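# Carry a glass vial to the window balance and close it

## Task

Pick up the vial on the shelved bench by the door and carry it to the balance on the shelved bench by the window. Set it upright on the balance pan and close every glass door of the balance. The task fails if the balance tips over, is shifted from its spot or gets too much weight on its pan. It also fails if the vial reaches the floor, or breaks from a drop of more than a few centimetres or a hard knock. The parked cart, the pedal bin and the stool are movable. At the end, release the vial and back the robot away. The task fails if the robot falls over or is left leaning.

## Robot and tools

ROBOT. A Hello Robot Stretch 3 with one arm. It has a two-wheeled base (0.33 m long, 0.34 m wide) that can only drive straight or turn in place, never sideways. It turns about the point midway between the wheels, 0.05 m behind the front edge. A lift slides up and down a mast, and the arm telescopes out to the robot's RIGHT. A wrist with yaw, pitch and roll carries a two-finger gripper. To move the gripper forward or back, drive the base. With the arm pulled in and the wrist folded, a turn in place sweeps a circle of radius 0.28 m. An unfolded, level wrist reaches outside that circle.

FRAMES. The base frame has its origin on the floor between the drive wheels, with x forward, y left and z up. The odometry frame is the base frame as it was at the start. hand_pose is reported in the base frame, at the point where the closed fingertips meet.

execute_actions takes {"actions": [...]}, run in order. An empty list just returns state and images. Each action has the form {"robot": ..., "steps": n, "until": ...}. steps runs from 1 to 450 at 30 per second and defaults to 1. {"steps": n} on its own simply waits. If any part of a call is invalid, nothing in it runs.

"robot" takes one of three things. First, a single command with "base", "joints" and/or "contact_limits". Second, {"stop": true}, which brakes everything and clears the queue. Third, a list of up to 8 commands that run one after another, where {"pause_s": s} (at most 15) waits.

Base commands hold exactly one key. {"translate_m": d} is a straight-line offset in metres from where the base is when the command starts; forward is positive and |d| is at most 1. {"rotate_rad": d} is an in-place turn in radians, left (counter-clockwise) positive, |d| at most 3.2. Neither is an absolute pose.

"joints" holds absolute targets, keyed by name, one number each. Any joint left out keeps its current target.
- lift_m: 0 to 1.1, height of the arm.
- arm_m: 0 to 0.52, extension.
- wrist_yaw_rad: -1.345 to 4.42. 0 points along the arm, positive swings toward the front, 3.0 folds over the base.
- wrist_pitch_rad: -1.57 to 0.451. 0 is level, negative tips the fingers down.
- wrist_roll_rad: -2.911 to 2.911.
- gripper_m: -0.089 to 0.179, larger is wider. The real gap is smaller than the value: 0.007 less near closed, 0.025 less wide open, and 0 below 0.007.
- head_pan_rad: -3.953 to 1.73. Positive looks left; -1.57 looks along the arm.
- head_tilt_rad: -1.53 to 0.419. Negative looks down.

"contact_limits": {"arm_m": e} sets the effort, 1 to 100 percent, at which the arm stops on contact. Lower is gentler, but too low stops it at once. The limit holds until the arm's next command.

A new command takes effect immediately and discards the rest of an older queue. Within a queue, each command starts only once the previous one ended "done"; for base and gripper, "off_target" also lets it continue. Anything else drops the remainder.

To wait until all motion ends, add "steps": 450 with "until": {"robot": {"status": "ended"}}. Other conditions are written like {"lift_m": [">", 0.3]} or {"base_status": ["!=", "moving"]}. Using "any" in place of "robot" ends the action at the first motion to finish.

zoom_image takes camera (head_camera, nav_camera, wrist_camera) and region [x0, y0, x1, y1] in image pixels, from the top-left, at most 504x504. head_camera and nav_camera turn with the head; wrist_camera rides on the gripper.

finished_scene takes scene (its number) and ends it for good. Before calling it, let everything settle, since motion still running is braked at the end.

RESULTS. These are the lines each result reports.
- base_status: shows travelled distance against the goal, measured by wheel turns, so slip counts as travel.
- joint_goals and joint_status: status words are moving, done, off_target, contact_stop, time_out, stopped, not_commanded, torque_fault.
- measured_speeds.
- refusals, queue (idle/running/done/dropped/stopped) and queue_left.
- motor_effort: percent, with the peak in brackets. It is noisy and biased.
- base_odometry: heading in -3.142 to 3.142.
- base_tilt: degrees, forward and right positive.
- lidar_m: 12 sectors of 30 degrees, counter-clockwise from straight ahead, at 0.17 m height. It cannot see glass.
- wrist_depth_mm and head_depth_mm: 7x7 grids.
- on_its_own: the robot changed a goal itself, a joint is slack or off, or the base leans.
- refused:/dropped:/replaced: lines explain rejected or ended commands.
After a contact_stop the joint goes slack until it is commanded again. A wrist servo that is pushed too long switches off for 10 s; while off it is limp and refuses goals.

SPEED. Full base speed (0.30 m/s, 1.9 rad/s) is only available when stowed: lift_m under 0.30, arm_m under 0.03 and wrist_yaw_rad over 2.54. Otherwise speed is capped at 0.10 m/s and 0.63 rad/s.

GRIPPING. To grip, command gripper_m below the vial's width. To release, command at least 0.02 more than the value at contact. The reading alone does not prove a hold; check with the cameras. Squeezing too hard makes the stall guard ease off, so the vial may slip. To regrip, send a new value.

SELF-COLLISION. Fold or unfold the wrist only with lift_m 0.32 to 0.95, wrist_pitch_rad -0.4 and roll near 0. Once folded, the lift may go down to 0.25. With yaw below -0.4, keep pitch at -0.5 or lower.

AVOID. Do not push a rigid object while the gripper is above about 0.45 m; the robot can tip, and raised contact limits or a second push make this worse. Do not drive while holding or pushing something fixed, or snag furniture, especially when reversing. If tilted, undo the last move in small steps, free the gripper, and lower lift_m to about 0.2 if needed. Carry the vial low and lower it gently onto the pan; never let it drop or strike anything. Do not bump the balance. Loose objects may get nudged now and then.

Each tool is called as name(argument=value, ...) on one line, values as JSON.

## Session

execute_actions(actions=[])

Scene clock: 0.00 s.
robot.base_odometry: x=+0.000 y=+0.000 heading=+0.000 (m, m, rad; robot's odometry frame)
robot.turned_by_wheels: +0.000 (rad since the last result)
robot.turned_by_imu: +0.000 (rad since the last result)
robot.base_tilt: forward=+0.9 right=+0.7 (deg)
robot.lidar_m: 2.20 1.92 1.65 1.43 1.52 1.64 1.52 1.42 2.17 1.28 1.28 1.49
robot.head_depth_mm: 1693 2462 2977 2976 2977 2904 2272 / 1708 2500 2884 2881 2875 2861 2147 / 1711 2514 2798 2759 2749 2752 2215 / 1670 2531 2724 2728 2668 2653 2189 / 1616 2575 2624 2628 2564 2614 2173 / 1563 2535 2528 2512 2485 2502 2161 / 1634 2435 2466 2441 2422 2417 2135
robot.base_status: not_commanded
robot.joint_positions: lift_m=+0.414 arm_m=-0.002 wrist_yaw_rad=+3.100 wrist_pitch_rad=-0.426 wrist_roll_rad=-0.008 gripper_m=+0.037 head_pan_rad=-0.019 head_tilt_rad=+0.003
robot.joint_goals: lift_m=+0.414 arm_m=-0.002 wrist_yaw_rad=+3.100 wrist_pitch_rad=-0.426 wrist_roll_rad=-0.008 gripper_m=+0.037 head_pan_rad=-0.019 head_tilt_rad=+0.003
robot.joint_status: lift_m=not_commanded arm_m=not_commanded wrist_yaw_rad=not_commanded wrist_pitch_rad=not_commanded wrist_roll_rad=not_commanded gripper_m=not_commanded head_pan_rad=not_commanded head_tilt_rad=not_commanded
robot.measured_speeds: translate_m=+0.000 rotate_rad=+0.000 lift_m=+0.000 arm_m=+0.000 wrist_yaw_rad=+0.000 wrist_pitch_rad=+0.000 wrist_roll_rad=+0.000 head_pan_rad=+0.000 head_tilt_rad=+0.000
robot: refusals=0 queue=idle queue_left=0
robot.motor_effort: left_wheel=+0 right_wheel=+0 lift_m=+32 arm_m=+1 wrist_yaw_rad=+0 wrist_pitch_rad=+4 wrist_roll_rad=+0 gripper_m=+1 head_pan_rad=-1 head_tilt_rad=+1 (%)
robot.hand_pose: x=-0.0120 y=+0.0802 z=+0.4248 quat_wxyz=(+0.164, +0.691, +0.136, +0.691) (m; robot's base frame)
robot.wrist_depth_mm: - - - - - - - / - - - - - - - / - - - - - - - / 868 886 900 906 922 923 947 / 718 722 - 749 743 765 774 / 596 611 607 636 602 634 645 / 527 531 - 555 539 545 550
pictures: head_camera (sideways: a quarter turn clockwise sets it upright), nav_camera (sideways: a quarter turn counterclockwise sets it upright), wrist_camera
camera_calibration (this result's frames):
head_camera: T_world_to_cam=[[0.0299147, -0.0388386, -0.998798, 1.31504], [0.0139977, 0.999163, -0.0384335, 0.0496772], [0.999454, -0.0128312, 0.0304333, -0.087813], [0, 0, 0, 1]] pos_world=[0.0477306, 0.000312057, 1.31804]
nav_camera: T_world_to_cam=[[0.0181341, 0.045461, 0.998802, -1.25716], [0.0384394, -0.998259, 0.0447384, -0.00947208], [0.999096, 0.037582, -0.01985, -0.031215], [0, 0, 0, 1]] pos_world=[0.0543483, 0.0488694, 1.25546]
wrist_camera: T_world_to_cam=[[0.997307, -0.0536101, 0.0500518, -0.0157268], [0.00860792, -0.592159, -0.805775, 0.414052], [0.0728363, 0.804036, -0.590103, 0.353674], [0, 0, 0, 1]] pos_world=[-0.01364, -0.0400246, 0.543124]
Images, in order (width x height): head_camera 896x504, nav_camera 672x504, wrist_camera 644x364.

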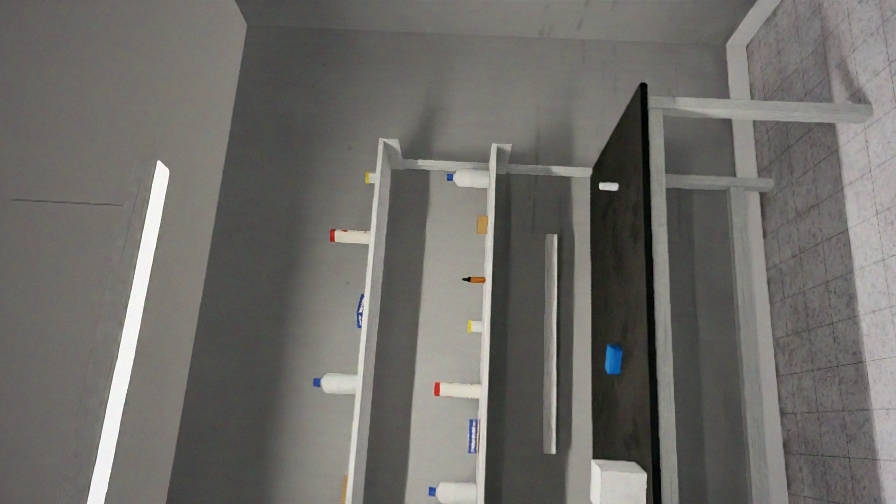

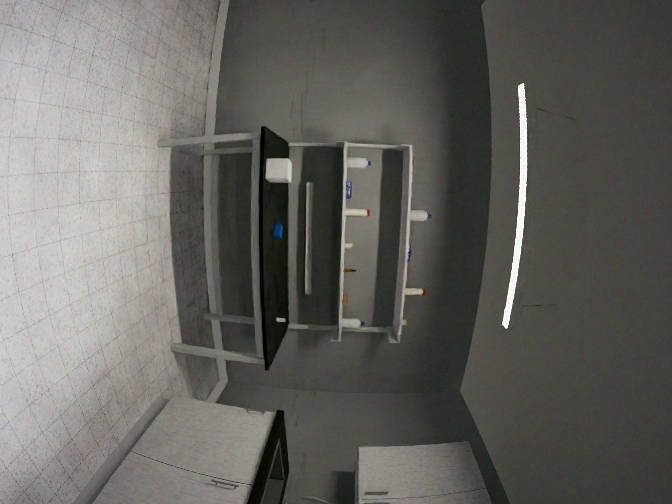

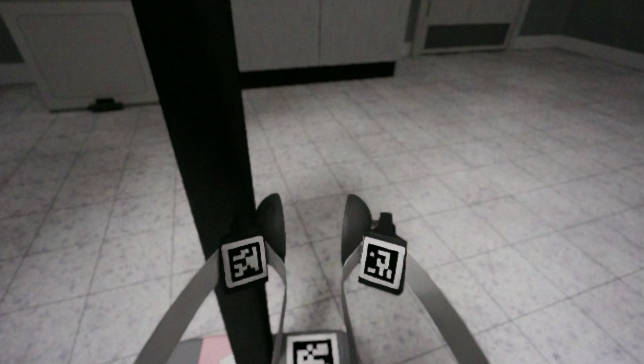

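zoom_image(camera="head_camera", region=[540, 70, 720, 300])

execute_actions(actions=[{"robot": {"joints": {"head_pan_rad": 1.57, "head_tilt_rad": -0.2, "lift_m": 0.27}}, "steps": 200, "until": {"robot": {"status": "ended"}}}])

Region (540, 70, 720, 300) of head_camera's 896x504 image, scaled by 2.191, with more detail than that image has; it fills the left 394 columns of this view, and the rest is white.

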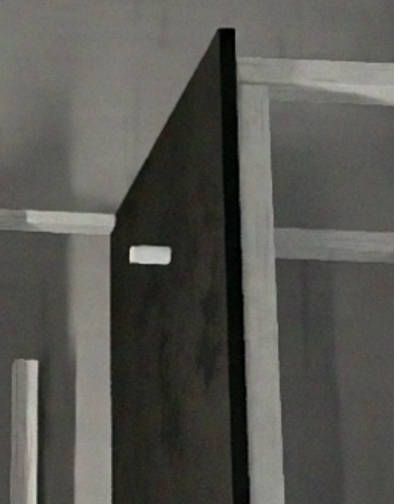

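Scene clock: 3.83 s.
robot.base_odometry: x=+0.000 y=+0.000 heading=+0.000 (m, m, rad; robot's odometry frame)
robot.turned_by_wheels: +0.000 (rad since the last result)
robot.turned_by_imu: +0.000 (rad since the last result)
robot.base_tilt: forward=+1.0 right=+0.3 (deg)
robot.lidar_m: 2.21 1.93 1.65 1.43 1.52 1.64 1.52 1.42 2.17 1.28 1.28 1.48
robot.head_depth_mm: 1425 1497 2022 2087 2212 2270 1702 / 1390 1442 1495 1560 1633 1715 1697 / 1359 1390 1454 1513 1570 1647 1674 / 1325 1368 1408 1464 1530 1584 1625 / 1284 1321 1369 1420 1487 1545 1588 / 1254 1287 1340 1384 1442 1496 1541 / 1593 1651 1706 1760 1825 1899 1616
robot.base_status: not_commanded
robot.joint_positions: lift_m=+0.270 arm_m=-0.002 wrist_yaw_rad=+3.100 wrist_pitch_rad=-0.426 wrist_roll_rad=-0.008 gripper_m=+0.037 head_pan_rad=+1.563 head_tilt_rad=-0.197
robot.joint_goals: lift_m=+0.270 arm_m=-0.002 wrist_yaw_rad=+3.100 wrist_pitch_rad=-0.426 wrist_roll_rad=-0.008 gripper_m=+0.037 head_pan_rad=+1.570 head_tilt_rad=-0.200
robot.joint_status: lift_m=done arm_m=not_commanded wrist_yaw_rad=not_commanded wrist_pitch_rad=not_commanded wrist_roll_rad=not_commanded gripper_m=not_commanded head_pan_rad=done head_tilt_rad=done
robot.measured_speeds: translate_m=+0.000 rotate_rad=+0.000 lift_m=+0.000 arm_m=+0.000 wrist_yaw_rad=+0.000 wrist_pitch_rad=+0.000 wrist_roll_rad=+0.000 head_pan_rad=+0.000 head_tilt_rad=+0.000
robot: refusals=0 queue=done queue_left=0
robot.motor_effort: left_wheel=+0(0) right_wheel=+0(0) lift_m=+23(27) arm_m=+0(0) wrist_yaw_rad=+1(1) wrist_pitch_rad=+5(4) wrist_roll_rad=+0(0) gripper_m=-1(0) head_pan_rad=+3(45) head_tilt_rad=-1(12) (%)
robot.hand_pose: x=-0.0120 y=+0.0801 z=+0.2811 quat_wxyz=(+0.164, +0.691, +0.136, +0.691) (m; robot's base frame)
robot.wrist_depth_mm: - - - - - - - / - - - - - - - / 817 810 836 864 885 897 930 / 638 645 667 661 684 685 698 / 529 539 - 548 547 572 555 / 439 - - - 451 471 475 / - - - - 403 410 408
pictures: head_camera (sideways: a quarter turn clockwise sets it upright), nav_camera (sideways: a quarter turn counterclockwise sets it upright), wrist_camera
camera_calibration (this result's frames):
head_camera: T_world_to_cam=[[0.0369118, -0.16915, -0.984899, 1.29665], [-0.999317, -0.0047122, -0.0366429, 0.0535174], [0.00155709, 0.985579, -0.169208, 0.178167], [0, 0, 0, 1]] pos_world=[0.00534184, 0.0439818, 1.30917]
nav_camera: T_world_to_cam=[[-0.044078, 0.216163, 0.975362, -1.22601], [0.997829, 0.0573418, 0.0323851, 0.000768308], [-0.0489286, 0.974672, -0.218221, 0.233404], [0, 0, 0, 1]] pos_world=[-0.0433866, 0.0374813, 1.24671]
wrist_camera: T_world_to_cam=[[0.997308, -0.0535761, 0.0500602, -0.00853736], [0.00858452, -0.592716, -0.805366, 0.298087], [0.0728198, 0.803628, -0.59066, 0.269098], [0, 0, 0, 1]] pos_world=[-0.0136402, -0.0400312, 0.399442]
Images, in order (width x height): head_camera 896x504, nav_camera 672x504, wrist_camera 644x364.

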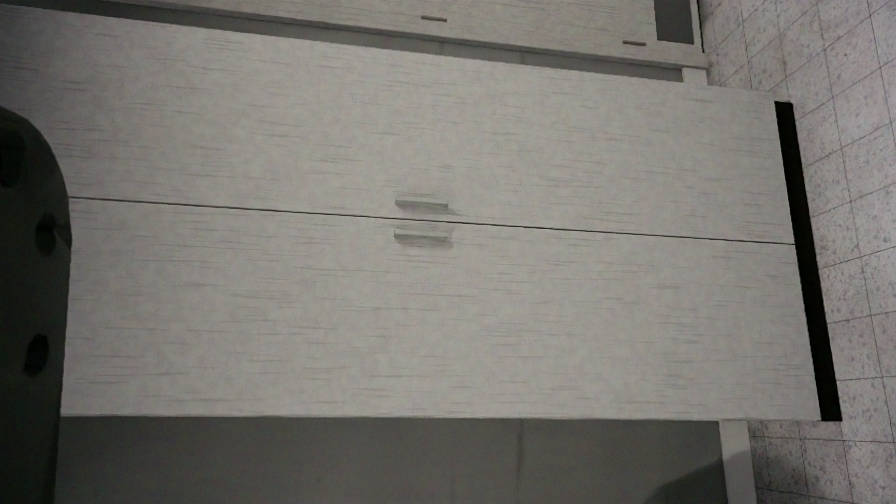

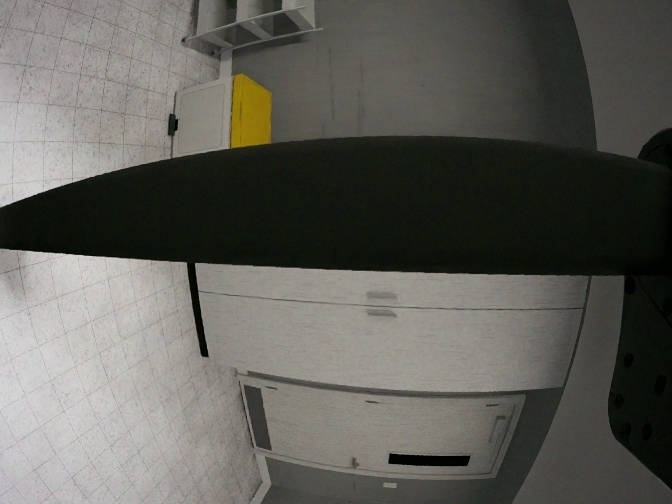

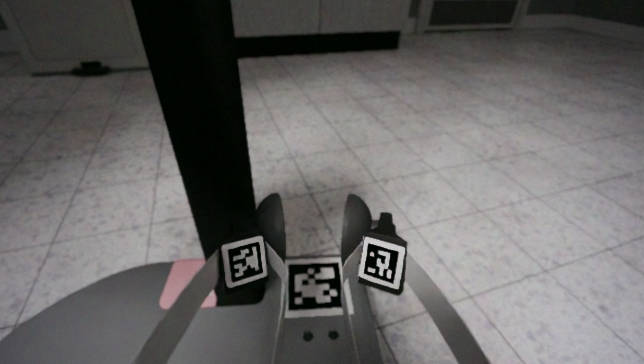

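execute_actions(actions=[{"robot": {"joints": {"head_pan_rad": -3.0, "head_tilt_rad": -0.2}}, "steps": 250, "until": {"robot": {"status": "ended"}}}])

Scene clock: 7.57 s.
robot.base_odometry: x=+0.000 y=+0.000 heading=+0.000 (m, m, rad; robot's odometry frame)
robot.turned_by_wheels: +0.000 (rad since the last result)
robot.turned_by_imu: +0.000 (rad since the last result)
robot.base_tilt: forward=+1.0 right=+0.7 (deg)
robot.lidar_m: 2.20 1.93 1.65 1.43 1.52 1.64 1.52 1.42 2.17 1.28 1.28 1.49
robot.head_depth_mm: 1951 2023 2072 2105 2152 2191 1693 / 1927 1998 2085 2056 2256 2199 1703 / 1914 1972 2027 2036 2206 2142 1670 / 1890 1971 2020 2031 1710 2143 1651 / 1859 1937 1982 2023 2156 2111 1641 / 1850 1903 1984 1806 2147 2083 1632 / 1817 1876 1930 1512 2086 2085 1633
robot.base_status: not_commanded
robot.joint_positions: lift_m=+0.270 arm_m=-0.002 wrist_yaw_rad=+3.100 wrist_pitch_rad=-0.426 wrist_roll_rad=-0.008 gripper_m=+0.037 head_pan_rad=-2.993 head_tilt_rad=-0.197
robot.joint_goals: lift_m=+0.270 arm_m=-0.002 wrist_yaw_rad=+3.100 wrist_pitch_rad=-0.426 wrist_roll_rad=-0.008 gripper_m=+0.037 head_pan_rad=-3.000 head_tilt_rad=-0.200
robot.joint_status: lift_m=done arm_m=not_commanded wrist_yaw_rad=not_commanded wrist_pitch_rad=not_commanded wrist_roll_rad=not_commanded gripper_m=not_commanded head_pan_rad=done head_tilt_rad=done
robot.measured_speeds: translate_m=+0.000 rotate_rad=+0.000 lift_m=+0.000 arm_m=+0.000 wrist_yaw_rad=+0.000 wrist_pitch_rad=+0.000 wrist_roll_rad=+0.000 head_pan_rad=+0.000 head_tilt_rad=+0.000
robot: refusals=0 queue=done queue_left=0
robot.motor_effort: left_wheel=+0(0) right_wheel=+0(0) lift_m=+23(23) arm_m=+0(1) wrist_yaw_rad=+1(1) wrist_pitch_rad=+4(4) wrist_roll_rad=+0(0) gripper_m=+0(0) head_pan_rad=-5(42) head_tilt_rad=-1(0) (%)
robot.hand_pose: x=-0.0120 y=+0.0801 z=+0.2811 quat_wxyz=(+0.164, +0.691, +0.136, +0.691) (m; robot's base frame)
robot.wrist_depth_mm: - - - - - - - / - - - - - - - / 807 823 856 835 888 917 900 / 641 660 657 672 683 679 695 / 523 539 - 547 545 559 564 / 446 - - - 446 473 467 / - - - - 404 408 407
pictures: head_camera (sideways: a quarter turn clockwise sets it upright), nav_camera (sideways: a quarter turn counterclockwise sets it upright), wrist_camera
camera_calibration (this result's frames):
head_camera: T_world_to_cam=[[0.161479, 0.0628984, -0.98487, 1.29585], [0.160713, -0.986321, -0.0366407, 0.0464383], [-0.973702, -0.152364, -0.169378, 0.184338], [0, 0, 0, 1]] pos_world=[-0.0372251, -0.00761721, 1.30917]
nav_camera: T_world_to_cam=[[-0.206794, -0.077318, 0.975325, -1.22497], [-0.212464, 0.976633, 0.0323738, 0.0081658], [-0.955037, -0.200526, -0.218389, 0.23915], [0, 0, 0, 1]] pos_world=[-0.0231843, -0.0547312, 1.24671]
wrist_camera: T_world_to_cam=[[0.997308, -0.0535761, 0.0500601, -0.00853733], [0.00858442, -0.592716, -0.805366, 0.298087], [0.0728198, 0.803628, -0.59066, 0.269098], [0, 0, 0, 1]] pos_world=[-0.0136402, -0.0400312, 0.399442]
Images, in order (width x height): head_camera 896x504, nav_camera 672x504, wrist_camera 644x364.

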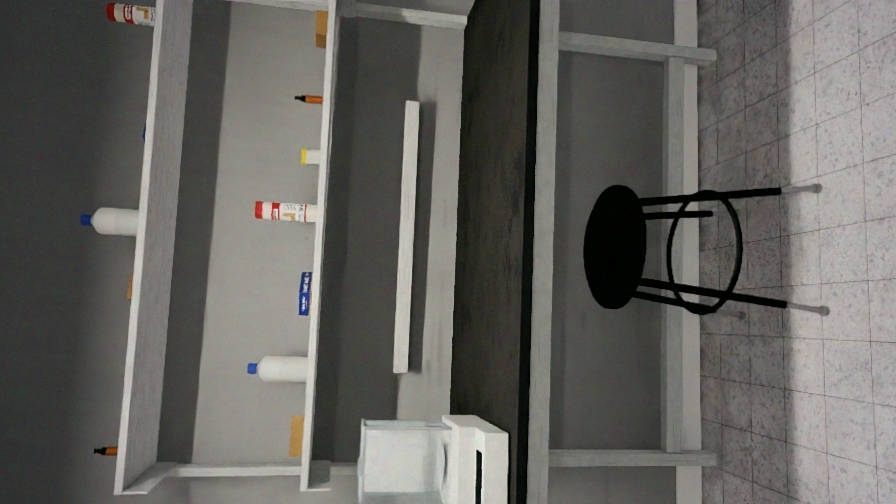

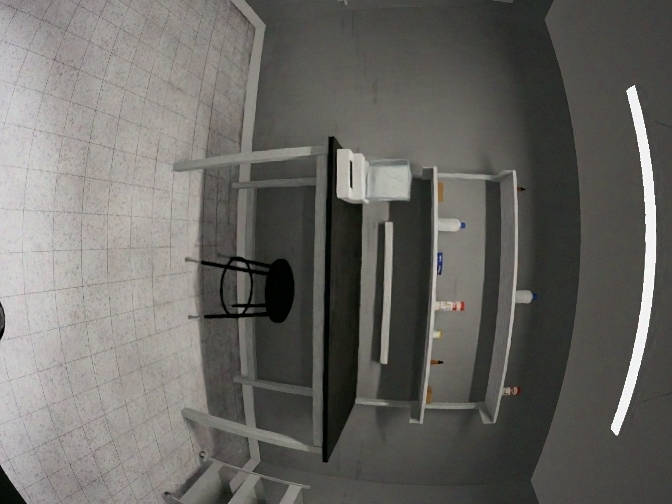

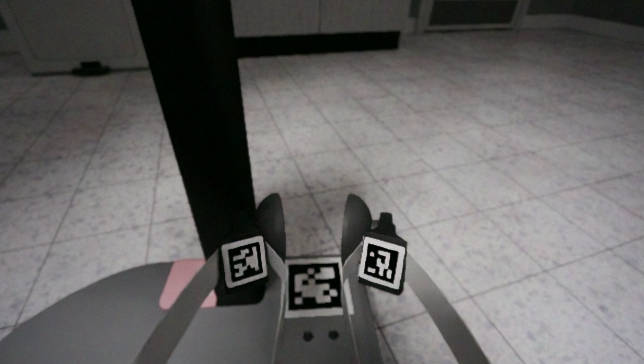

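execute_actions(actions=[{"robot": {"joints": {"head_pan_rad": -2.6, "head_tilt_rad": -0.3}}, "steps": 250, "until": {"robot": {"status": "ended"}}}])

Scene clock: 9.53 s.
robot.base_odometry: x=+0.000 y=+0.000 heading=+0.000 (m, m, rad; robot's odometry frame)
robot.turned_by_wheels: +0.000 (rad since the last result)
robot.turned_by_imu: +0.000 (rad since the last result)
robot.base_tilt: forward=+1.1 right=+0.6 (deg)
robot.lidar_m: 2.20 1.92 1.65 1.43 1.52 1.64 1.52 1.42 2.17 1.28 1.27 1.49
robot.head_depth_mm: 1731 1813 1901 1539 1761 1921 1535 / 1786 1869 1971 1514 2158 1911 1523 / 1822 1927 1981 1466 2234 1968 1500 / 1922 2003 2110 1475 2300 1857 1494 / 1961 2073 2157 2310 2431 1843 1478 / 2015 2131 2290 2382 2505 1905 1487 / 2110 2213 2316 2505 2562 1887 1468
robot.base_status: not_commanded
robot.joint_positions: lift_m=+0.270 arm_m=-0.002 wrist_yaw_rad=+3.100 wrist_pitch_rad=-0.426 wrist_roll_rad=-0.008 gripper_m=+0.037 head_pan_rad=-2.607 head_tilt_rad=-0.296
robot.joint_goals: lift_m=+0.270 arm_m=-0.002 wrist_yaw_rad=+3.100 wrist_pitch_rad=-0.426 wrist_roll_rad=-0.008 gripper_m=+0.037 head_pan_rad=-2.600 head_tilt_rad=-0.300
robot.joint_status: lift_m=done arm_m=not_commanded wrist_yaw_rad=not_commanded wrist_pitch_rad=not_commanded wrist_roll_rad=not_commanded gripper_m=not_commanded head_pan_rad=done head_tilt_rad=done
robot.measured_speeds: translate_m=+0.000 rotate_rad=+0.000 lift_m=+0.000 arm_m=+0.000 wrist_yaw_rad=+0.000 wrist_pitch_rad=+0.000 wrist_roll_rad=+0.000 head_pan_rad=+0.000 head_tilt_rad=+0.000
robot: refusals=0 queue=done queue_left=0
robot.motor_effort: left_wheel=+0(0) right_wheel=+0(0) lift_m=+23(23) arm_m=+0(0) wrist_yaw_rad=+0(0) wrist_pitch_rad=+4(4) wrist_roll_rad=+0(0) gripper_m=+0(0) head_pan_rad=+4(32) head_tilt_rad=-2(7) (%)
robot.hand_pose: x=-0.0120 y=+0.0801 z=+0.2811 quat_wxyz=(+0.164, +0.691, +0.136, +0.691) (m; robot's base frame)
robot.wrist_depth_mm: - - - - - - - / - - - - - - - / 816 831 863 852 857 929 924 / 659 647 670 683 665 693 699 / 518 534 - 548 556 546 561 / 450 - - - 455 469 475 / - - - - 402 411 408
pictures: head_camera (sideways: a quarter turn clockwise sets it upright), nav_camera (sideways: a quarter turn counterclockwise sets it upright), wrist_camera
camera_calibration (this result's frames):
head_camera: T_world_to_cam=[[0.208601, 0.167903, -0.96348, 1.26759], [0.522867, -0.851687, -0.0352161, 0.0423699], [-0.826496, -0.496426, -0.265454, 0.308491], [0, 0, 0, 1]] pos_world=[-0.0316076, -0.0236031, 1.30468]
nav_camera: T_world_to_cam=[[-0.244165, -0.197711, 0.949365, -1.19082], [-0.566595, 0.823592, 0.0257968, 0.0188923], [-0.78699, -0.531607, -0.313114, 0.361413], [0, 0, 0, 1]] pos_world=[0.00437589, -0.0588684, 1.2432]
wrist_camera: T_world_to_cam=[[0.997308, -0.0535761, 0.0500601, -0.00853733], [0.00858444, -0.592716, -0.805366, 0.298087], [0.0728198, 0.803628, -0.59066, 0.269098], [0, 0, 0, 1]] pos_world=[-0.0136402, -0.0400312, 0.399442]
Images, in order (width x height): head_camera 896x504, nav_camera 672x504, wrist_camera 644x364.

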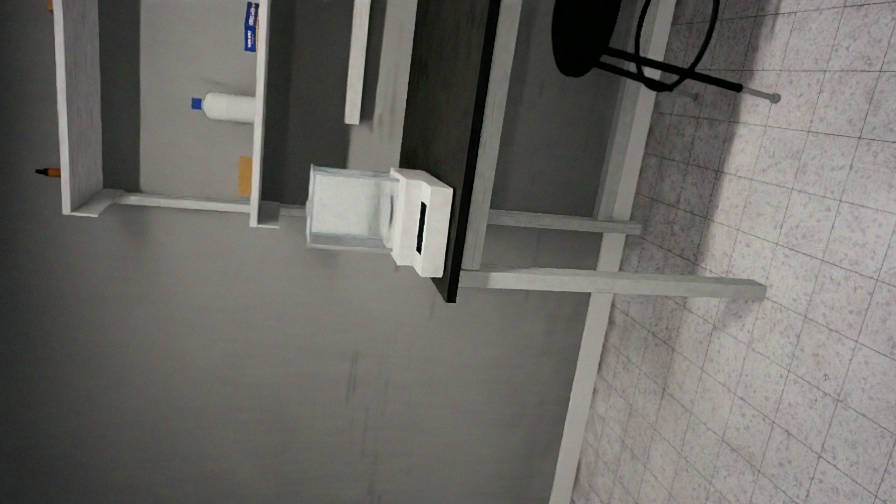

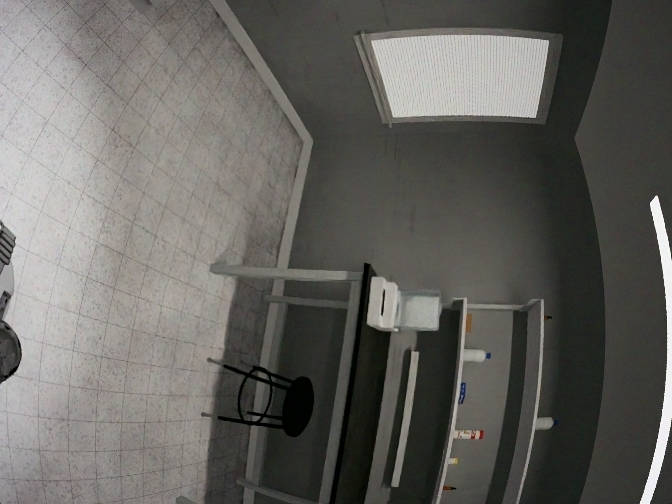

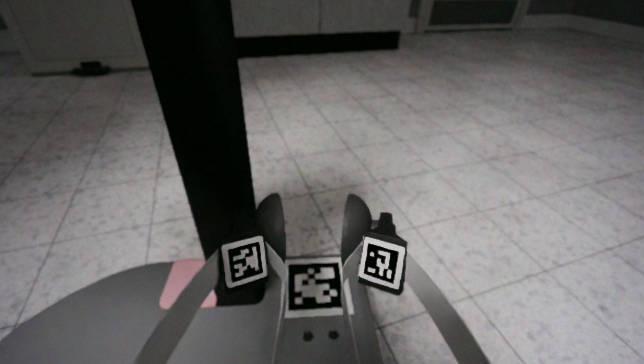

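zoom_image(camera="head_camera", region=[290, 150, 470, 310])

Region (290, 150, 470, 310) of head_camera's 896x504 image, scaled by 2.800, with more detail than that image has.

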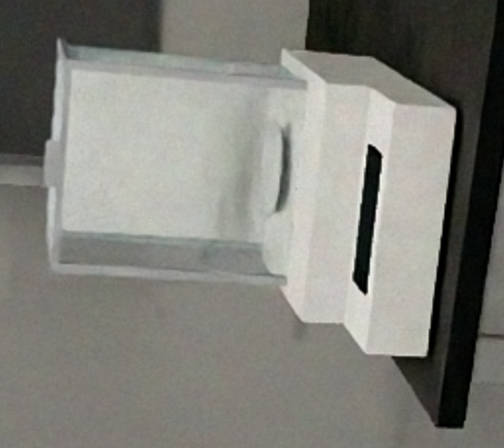

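execute_actions(actions=[{"robot": [{"base": {"rotate_rad": -0.1425}, "joints": {"head_pan_rad": -1.75, "head_tilt_rad": -0.75}}, {"base": {"translate_m": 1.0}}, {"base": {"translate_m": 0.747}}, {"base": {"rotate_rad": 1.983}}], "steps": 450, "until": {"robot": {"status": "ended"}}}])

Scene clock: 41.63 s.
robot.base_odometry: x=+1.729 y=-0.248 heading=+1.841 (m, m, rad; robot's odometry frame)
robot.turned_by_wheels: +1.841 (rad since the last result)
robot.turned_by_imu: +1.848 (rad since the last result)
robot.base_tilt: forward=+1.1 right=+0.7 (deg)
robot.lidar_m: 2.44 2.21 3.01 3.23 0.85 0.63 0.61 0.49 0.95 0.92 0.97 1.02
robot.head_depth_mm: 865 1003 1165 816 655 564 982 / 906 1030 1061 808 651 547 1160 / 891 1017 1050 799 645 544 1144 / 879 961 1035 790 642 538 1141 / 866 947 1020 784 636 535 1118 / 856 931 1008 775 632 532 1110 / 843 919 994 771 625 528 1083
robot.base_status: done (rotate_rad +1.9828 of +1.9830)
robot.joint_positions: lift_m=+0.270 arm_m=-0.002 wrist_yaw_rad=+3.100 wrist_pitch_rad=-0.427 wrist_roll_rad=-0.008 gripper_m=+0.037 head_pan_rad=-1.757 head_tilt_rad=-0.741
robot.joint_goals: lift_m=+0.270 arm_m=-0.002 wrist_yaw_rad=+3.100 wrist_pitch_rad=-0.427 wrist_roll_rad=-0.008 gripper_m=+0.037 head_pan_rad=-1.750 head_tilt_rad=-0.750
robot.joint_status: lift_m=done arm_m=not_commanded wrist_yaw_rad=not_commanded wrist_pitch_rad=not_commanded wrist_roll_rad=not_commanded gripper_m=not_commanded head_pan_rad=done head_tilt_rad=done
robot.measured_speeds: translate_m=+0.000 rotate_rad=+0.000 lift_m=+0.000 arm_m=+0.000 wrist_yaw_rad=+0.000 wrist_pitch_rad=+0.000 wrist_roll_rad=+0.000 head_pan_rad=+0.000 head_tilt_rad=+0.000
robot: refusals=0 queue=done queue_left=0
robot.motor_effort: left_wheel=-3(11) right_wheel=+3(8) lift_m=+23(23) arm_m=+0(0) wrist_yaw_rad=+1(0) wrist_pitch_rad=+5(4) wrist_roll_rad=+0(0) gripper_m=+1(1) head_pan_rad=+3(46) head_tilt_rad=-3(19) (%)
robot.hand_pose: x=-0.0120 y=+0.0800 z=+0.2810 quat_wxyz=(+0.164, +0.691, +0.136, +0.691) (m; robot's base frame)
robot.wrist_depth_mm: 735 938 - - - - - / 778 - - - - - - / 766 835 842 861 883 903 901 / 639 651 644 674 675 685 693 / 521 539 - 541 550 560 563 / 455 - - - 448 468 467 / - - - - 401 405 409
pictures: head_camera (sideways: a quarter turn clockwise sets it upright), nav_camera (sideways: a quarter turn counterclockwise sets it upright), wrist_camera
camera_calibration (this result's frames):
head_camera: T_world_to_cam=[[0.0832862, 0.650111, -0.755261, 0.99677], [0.987554, -0.155314, -0.0247885, 0.025942], [-0.133418, -0.743797, -0.654955, 0.81108], [0, 0, 0, 1]] pos_world=[-0.000423615, -0.0407029, 1.28469]
nav_camera: T_world_to_cam=[[-0.0823854, -0.686134, 0.722795, -0.896346], [-0.993589, 0.112885, -0.00609154, 0.0630179], [-0.0774132, -0.718663, -0.691036, 0.8488], [0, 0, 0, 1]] pos_world=[0.0544763, -0.0121261, 1.23481]
wrist_camera: T_world_to_cam=[[0.997308, -0.0535712, 0.0500612, -0.00853784], [0.00858043, -0.592801, -0.805303, 0.298027], [0.0728174, 0.803565, -0.590746, 0.269137], [0, 0, 0, 1]] pos_world=[-0.0136402, -0.040056, 0.399421]
Images, in order (width x height): head_camera 896x504, nav_camera 672x504, wrist_camera 644x364.

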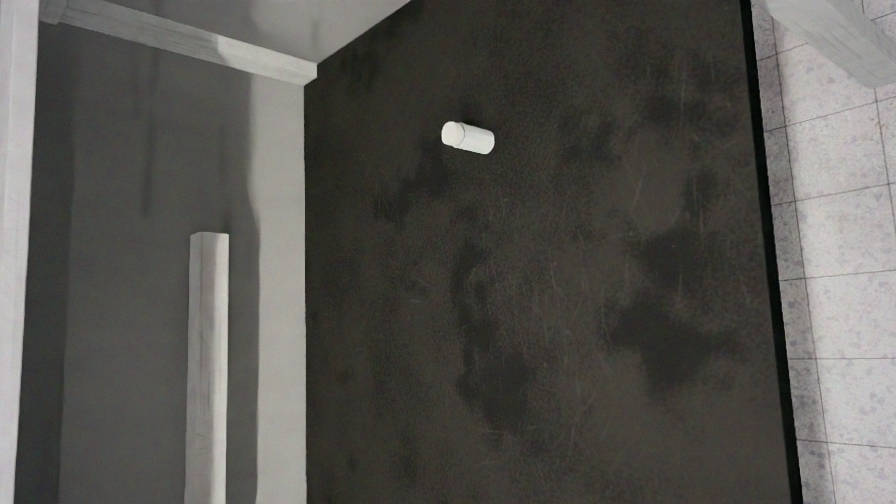

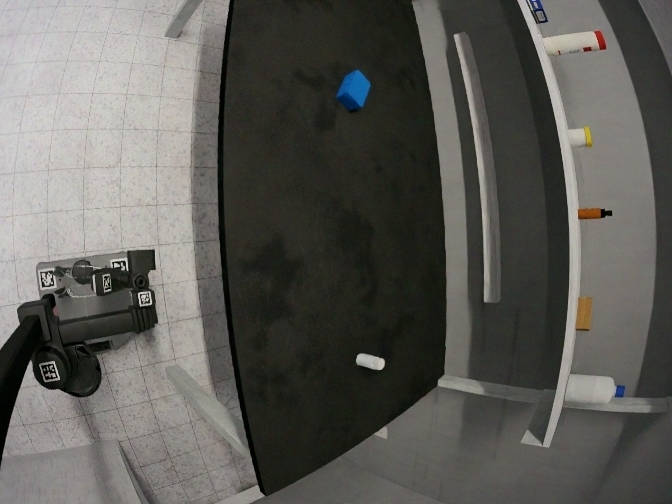

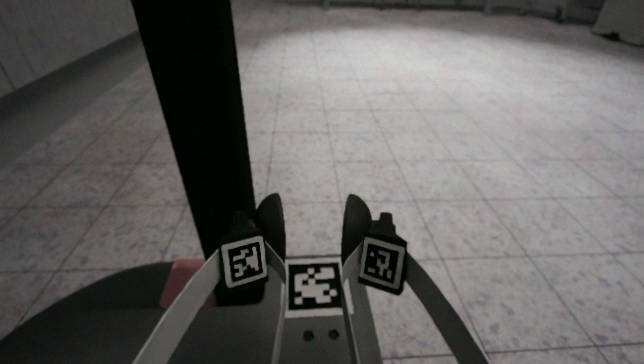

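zoom_image(camera="head_camera", region=[410, 90, 530, 190])

Region (410, 90, 530, 190) of head_camera's 896x504 image, scaled by 4.200, with more detail than that image has.

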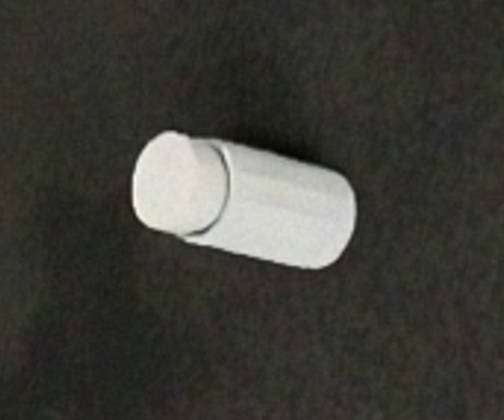

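execute_actions(actions=[{"robot": {"base": {"translate_m": -0.207}, "joints": {"lift_m": 0.86, "wrist_pitch_rad": -0.4, "head_pan_rad": -1.57, "head_tilt_rad": -0.8}}, "steps": 200, "until": {"robot": {"lift_m": [">", 0.36]}}}, {"robot": {"joints": {"wrist_yaw_rad": 1.75, "gripper_m": 0.09}}, "steps": 300, "until": {"robot": {"lift_m": [">", 0.835]}}}, {"robot": [{"joints": {"wrist_yaw_rad": 0.037, "wrist_pitch_rad": -0.35, "lift_m": 0.86}}, {"joints": {"lift_m": 0.80, "arm_m": 0.05}}], "steps": 300, "until": {"robot": {"status": "ended"}}}])

Scene clock: 67.97 s.
robot.base_odometry: x=+1.784 y=-0.447 heading=+1.841 (m, m, rad; robot's odometry frame)
robot.turned_by_wheels: +0.000 (rad since the last result)
robot.turned_by_imu: +0.000 (rad since the last result)
robot.base_tilt: forward=+1.2 right=+0.7 (deg)
robot.lidar_m: 1.21 2.42 3.39 1.47 0.56 0.41 0.40 1.06 0.33 0.91 0.96 1.22
robot.head_depth_mm: 837 945 1122 818 647 - - / 866 988 974 762 656 - 859 / 872 992 963 757 640 - 1109 / 877 997 949 746 - - 1123 / 878 1002 941 742 610 532 1116 / 881 1006 927 736 607 529 1112 / 888 1011 915 728 604 536 1104
robot.base_status: done (translate_m -0.2070 of -0.2070)
robot.joint_positions: lift_m=+0.800 arm_m=+0.050 wrist_yaw_rad=+0.039 wrist_pitch_rad=-0.370 wrist_roll_rad=-0.008 gripper_m=+0.090 head_pan_rad=-1.577 head_tilt_rad=-0.790
robot.joint_goals: lift_m=+0.800 arm_m=+0.050 wrist_yaw_rad=+0.037 wrist_pitch_rad=-0.350 wrist_roll_rad=-0.008 gripper_m=+0.090 head_pan_rad=-1.570 head_tilt_rad=-0.800
robot.joint_status: lift_m=done arm_m=done wrist_yaw_rad=done wrist_pitch_rad=done wrist_roll_rad=not_commanded gripper_m=done head_pan_rad=done head_tilt_rad=done
robot.measured_speeds: translate_m=+0.000 rotate_rad=+0.000 lift_m=+0.000 arm_m=+0.000 wrist_yaw_rad=+0.000 wrist_pitch_rad=+0.000 wrist_roll_rad=+0.000 head_pan_rad=+0.000 head_tilt_rad=+0.000
robot: refusals=0 queue=done queue_left=0
robot.motor_effort: left_wheel=-4(12) right_wheel=+3(5) lift_m=+23(42) arm_m=+6(6) wrist_yaw_rad=-2(1) wrist_pitch_rad=+6(6) wrist_roll_rad=+0(0) gripper_m=+0(79) head_pan_rad=+4(22) head_tilt_rad=-3(8) (%)
robot.hand_pose: x=-0.0125 y=-0.4245 z=+0.8238 quat_wxyz=(+0.701, +0.144, -0.689, -0.116) (m; robot's base frame)
robot.wrist_depth_mm: 671 655 672 665 652 662 653 / 592 610 607 651 664 715 705 / 399 404 415 422 432 482 750 / 301 307 312 301 322 324 822 / 242 245 249 251 265 259 262 / 204 203 202 209 204 214 217 / 175 176 177 179 181 182 184
pictures: head_camera (sideways: a quarter turn clockwise sets it upright), nav_camera (sideways: a quarter turn counterclockwise sets it upright), wrist_camera
camera_calibration (this result's frames):
head_camera: T_world_to_cam=[[-0.0341658, 0.690359, -0.72266, 0.954997], [0.999414, 0.0250559, -0.0233142, 0.0239488], [0.00201173, -0.723033, -0.69081, 0.856891], [0, 0, 0, 1]] pos_world=[0.00696963, -0.0403295, 1.28265]
nav_camera: T_world_to_cam=[[0.0415071, -0.724024, 0.688524, -0.852441], [-0.997751, -0.0663331, -0.0096046, 0.0676164], [0.0526259, -0.686577, -0.72515, 0.892375], [0, 0, 0, 1]] pos_world=[0.0558846, -0.0000185253, 1.23468]
wrist_camera: T_world_to_cam=[[-0.998489, -0.02427, 0.0493013, -0.074094], [-0.0545664, 0.543905, -0.837371, 0.944234], [-0.00649226, -0.838796, -0.544408, 0.258875], [0, 0, 0, 1]] pos_world=[-0.0207779, -0.298229, 0.935261]
Images, in order (width x height): head_camera 896x504, nav_camera 672x504, wrist_camera 644x364.

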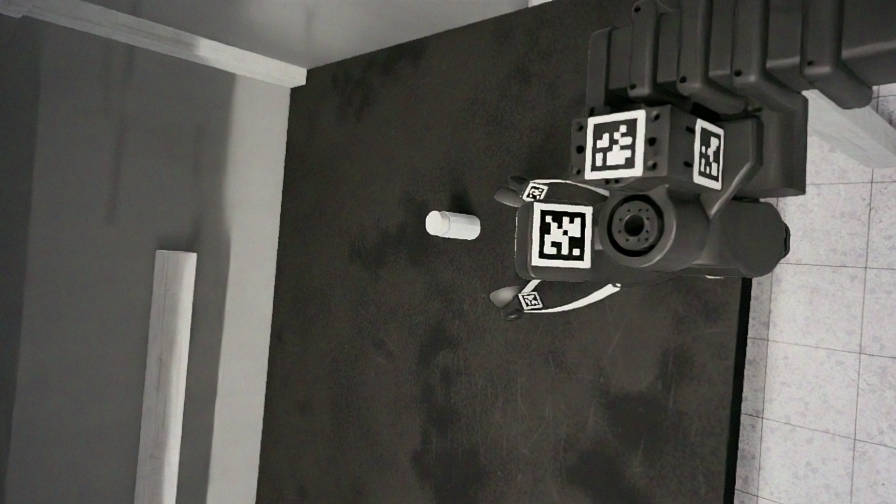

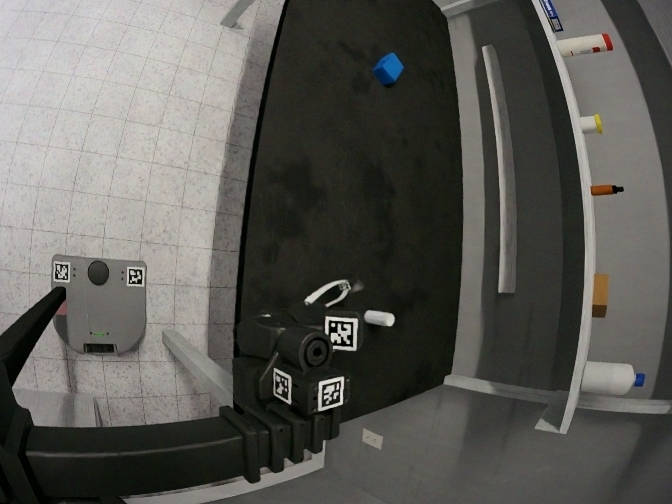

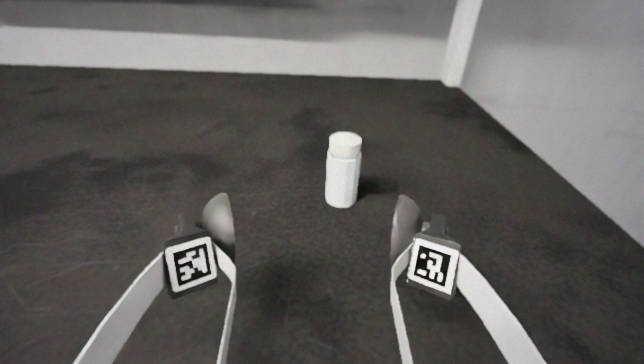

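execute_actions(actions=[{"robot": {"base": {"translate_m": -0.024}, "joints": {"lift_m": 0.769, "arm_m": 0.105}}, "steps": 200, "until": {"robot": {"status": "ended"}}}])

Scene clock: 76.30 s.
robot.base_odometry: x=+1.791 y=-0.470 heading=+1.841 (m, m, rad; robot's odometry frame)
robot.turned_by_wheels: +0.000 (rad since the last result)
robot.turned_by_imu: +0.000 (rad since the last result)
robot.base_tilt: forward=+1.1 right=+0.6 (deg)
robot.lidar_m: 1.24 2.43 3.29 1.38 0.53 0.39 0.38 1.03 0.32 0.91 0.96 1.24
robot.head_depth_mm: 829 962 1143 1287 650 - - / 866 971 971 764 - - 784 / 869 989 964 758 - 508 1125 / 873 998 952 745 - 516 1119 / 881 1004 939 742 611 533 1118 / 881 1009 929 735 606 529 1111 / 886 1014 915 727 602 538 1106
robot.base_status: done (translate_m -0.0240 of -0.0240)
robot.joint_positions: lift_m=+0.769 arm_m=+0.105 wrist_yaw_rad=+0.039 wrist_pitch_rad=-0.370 wrist_roll_rad=-0.008 gripper_m=+0.090 head_pan_rad=-1.577 head_tilt_rad=-0.790
robot.joint_goals: lift_m=+0.769 arm_m=+0.105 wrist_yaw_rad=+0.037 wrist_pitch_rad=-0.350 wrist_roll_rad=-0.008 gripper_m=+0.090 head_pan_rad=-1.570 head_tilt_rad=-0.800
robot.joint_status: lift_m=done arm_m=done wrist_yaw_rad=done wrist_pitch_rad=done wrist_roll_rad=not_commanded gripper_m=done head_pan_rad=done head_tilt_rad=done
robot.measured_speeds: translate_m=+0.000 rotate_rad=+0.000 lift_m=+0.000 arm_m=+0.000 wrist_yaw_rad=+0.000 wrist_pitch_rad=+0.000 wrist_roll_rad=+0.000 head_pan_rad=+0.000 head_tilt_rad=+0.000
robot: refusals=0 queue=done queue_left=0
robot.motor_effort: left_wheel=-3(8) right_wheel=+3(4) lift_m=+23(23) arm_m=+6(6) wrist_yaw_rad=-1(2) wrist_pitch_rad=+6(6) wrist_roll_rad=+0(0) gripper_m=-1(1) head_pan_rad=+3(3) head_tilt_rad=-4(3) (%)
robot.hand_pose: x=-0.0126 y=-0.4796 z=+0.7929 quat_wxyz=(+0.701, +0.144, -0.689, -0.116) (m; robot's base frame)
robot.wrist_depth_mm: 615 613 617 601 609 602 601 / 490 491 509 530 547 662 661 / 330 334 340 346 354 363 737 / 249 251 258 221 262 268 781 / 201 202 206 208 218 214 214 / 167 168 166 172 168 175 176 / 143 144 145 147 148 149 151
pictures: head_camera (sideways: a quarter turn clockwise sets it upright), nav_camera (sideways: a quarter turn counterclockwise sets it upright), wrist_camera
camera_calibration (this result's frames):
head_camera: T_world_to_cam=[[-0.0341657, 0.690385, -0.722635, 0.954964], [0.999414, 0.0250567, -0.0233131, 0.0239474], [0.00201188, -0.723008, -0.690836, 0.856925], [0, 0, 0, 1]] pos_world=[0.00696964, -0.0403288, 1.28264]
nav_camera: T_world_to_cam=[[0.041507, -0.724049, 0.688498, -0.852407], [-0.997751, -0.0663327, -0.00960721, 0.0676198], [0.0526261, -0.686551, -0.725174, 0.892407], [0, 0, 0, 1]] pos_world=[0.0558847, -0.0000160977, 1.23468]
wrist_camera: T_world_to_cam=[[-0.998496, -0.0239717, 0.0492969, -0.0738225], [-0.0544023, 0.543669, -0.837535, 0.948289], [-0.00672404, -0.838958, -0.544155, 0.195593], [0, 0, 0, 1]] pos_world=[-0.0208072, -0.353231, 0.904298]
Images, in order (width x height): head_camera 896x504, nav_camera 672x504, wrist_camera 644x364.

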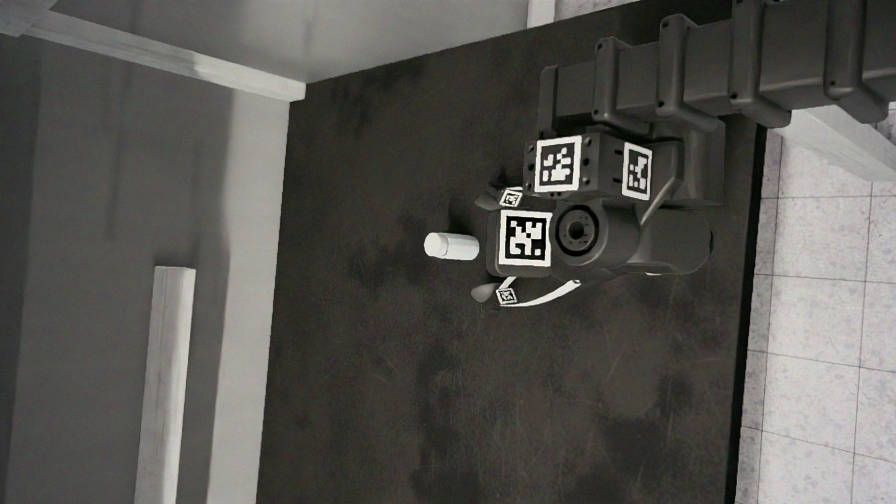

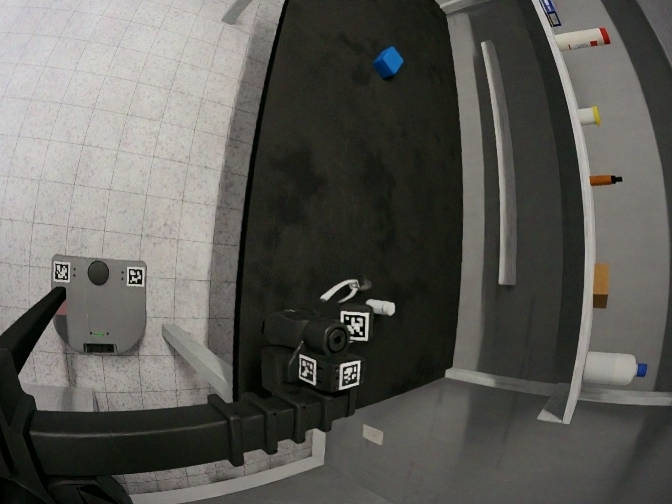

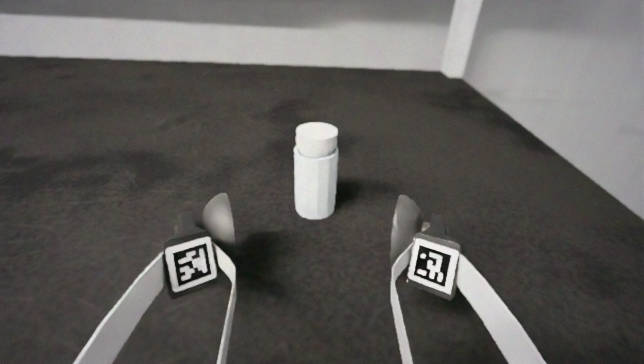

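execute_actions(actions=[{"robot": {"joints": {"arm_m": 0.166}}, "steps": 200, "until": {"robot": {"status": "ended"}}}])

Scene clock: 80.07 s.
robot.base_odometry: x=+1.791 y=-0.470 heading=+1.841 (m, m, rad; robot's odometry frame)
robot.turned_by_wheels: +0.000 (rad since the last result)
robot.turned_by_imu: +0.000 (rad since the last result)
robot.base_tilt: forward=+1.0 right=+0.6 (deg)
robot.lidar_m: 1.24 2.44 3.30 1.38 0.53 0.39 0.38 1.03 0.32 0.91 0.96 1.25
robot.head_depth_mm: 826 962 1140 1294 650 - - / 865 974 972 786 - - 778 / 870 994 961 800 - 528 1127 / 874 998 951 793 - 536 1122 / 877 1002 939 742 610 533 1119 / 880 1007 928 732 607 528 1113 / 886 1014 915 728 603 538 1102
robot.base_status: done (translate_m -0.0240 of -0.0240)
robot.joint_positions: lift_m=+0.769 arm_m=+0.166 wrist_yaw_rad=+0.039 wrist_pitch_rad=-0.370 wrist_roll_rad=-0.008 gripper_m=+0.090 head_pan_rad=-1.577 head_tilt_rad=-0.790
robot.joint_goals: lift_m=+0.769 arm_m=+0.166 wrist_yaw_rad=+0.037 wrist_pitch_rad=-0.350 wrist_roll_rad=-0.008 gripper_m=+0.090 head_pan_rad=-1.570 head_tilt_rad=-0.800
robot.joint_status: lift_m=done arm_m=done wrist_yaw_rad=done wrist_pitch_rad=done wrist_roll_rad=not_commanded gripper_m=done head_pan_rad=done head_tilt_rad=done
robot.measured_speeds: translate_m=+0.000 rotate_rad=+0.000 lift_m=+0.000 arm_m=+0.000 wrist_yaw_rad=+0.000 wrist_pitch_rad=+0.000 wrist_roll_rad=+0.000 head_pan_rad=+0.000 head_tilt_rad=+0.000
robot: refusals=0 queue=done queue_left=0
robot.motor_effort: left_wheel=-3(3) right_wheel=+3(3) lift_m=+23(23) arm_m=+6(7) wrist_yaw_rad=-1(1) wrist_pitch_rad=+6(6) wrist_roll_rad=+0(0) gripper_m=+1(1) head_pan_rad=+4(3) head_tilt_rad=-3(3) (%)
robot.hand_pose: x=-0.0126 y=-0.5406 z=+0.7929 quat_wxyz=(+0.701, +0.144, -0.689, -0.116) (m; robot's base frame)
robot.wrist_depth_mm: 566 569 569 558 556 539 553 / 486 496 510 527 540 605 595 / 328 334 345 345 359 367 668 / 248 251 257 245 267 268 287 / 201 202 205 156 219 211 213 / 167 167 165 166 168 176 177 / 143 144 145 147 148 149 150
pictures: head_camera (sideways: a quarter turn clockwise sets it upright), nav_camera (sideways: a quarter turn counterclockwise sets it upright), wrist_camera
camera_calibration (this result's frames):
head_camera: T_world_to_cam=[[-0.0341657, 0.690396, -0.722624, 0.95495], [0.999414, 0.0250572, -0.0233126, 0.0239467], [0.00201203, -0.722997, -0.690848, 0.85694], [0, 0, 0, 1]] pos_world=[0.00696964, -0.0403285, 1.28264]
nav_camera: T_world_to_cam=[[0.041507, -0.72406, 0.688487, -0.852392], [-0.997751, -0.0663327, -0.00960838, 0.0676213], [0.0526262, -0.686539, -0.725185, 0.892422], [0, 0, 0, 1]] pos_world=[0.0558847, -0.0000150022, 1.23468]
wrist_camera: T_world_to_cam=[[-0.998497, -0.0239477, 0.0492968, -0.0752773], [-0.0543892, 0.543669, -0.837536, 0.981454], [-0.00674406, -0.838958, -0.544154, 0.144414], [0, 0, 0, 1]] pos_world=[-0.0208097, -0.414231, 0.904298]
Images, in order (width x height): head_camera 896x504, nav_camera 672x504, wrist_camera 644x364.

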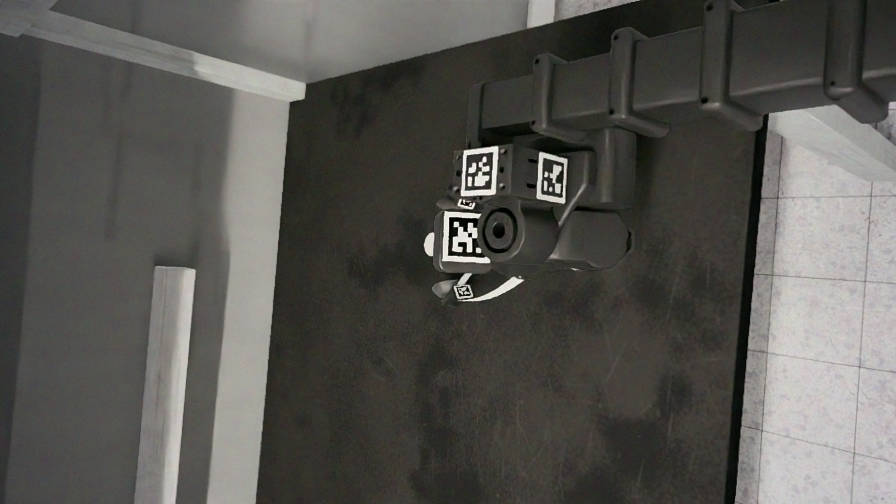

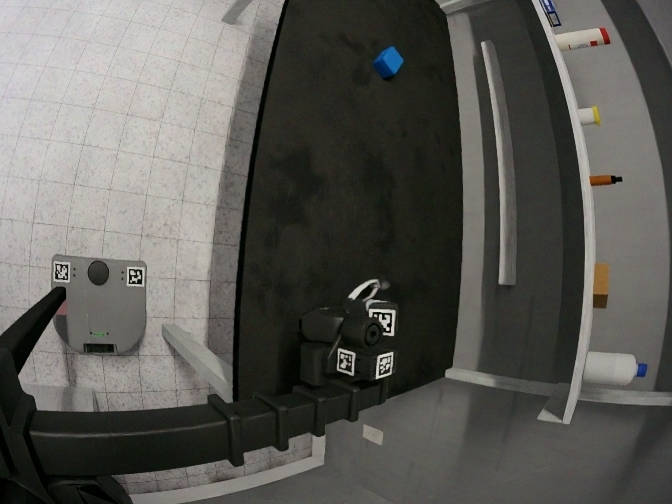

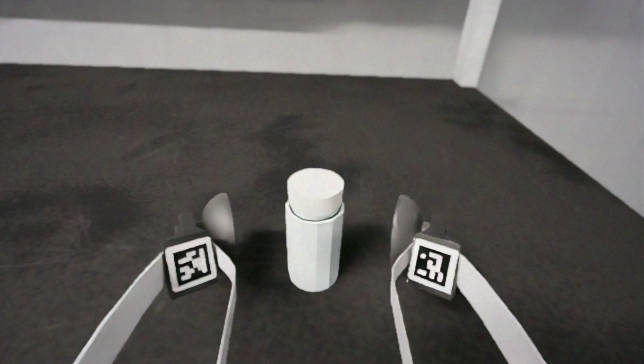

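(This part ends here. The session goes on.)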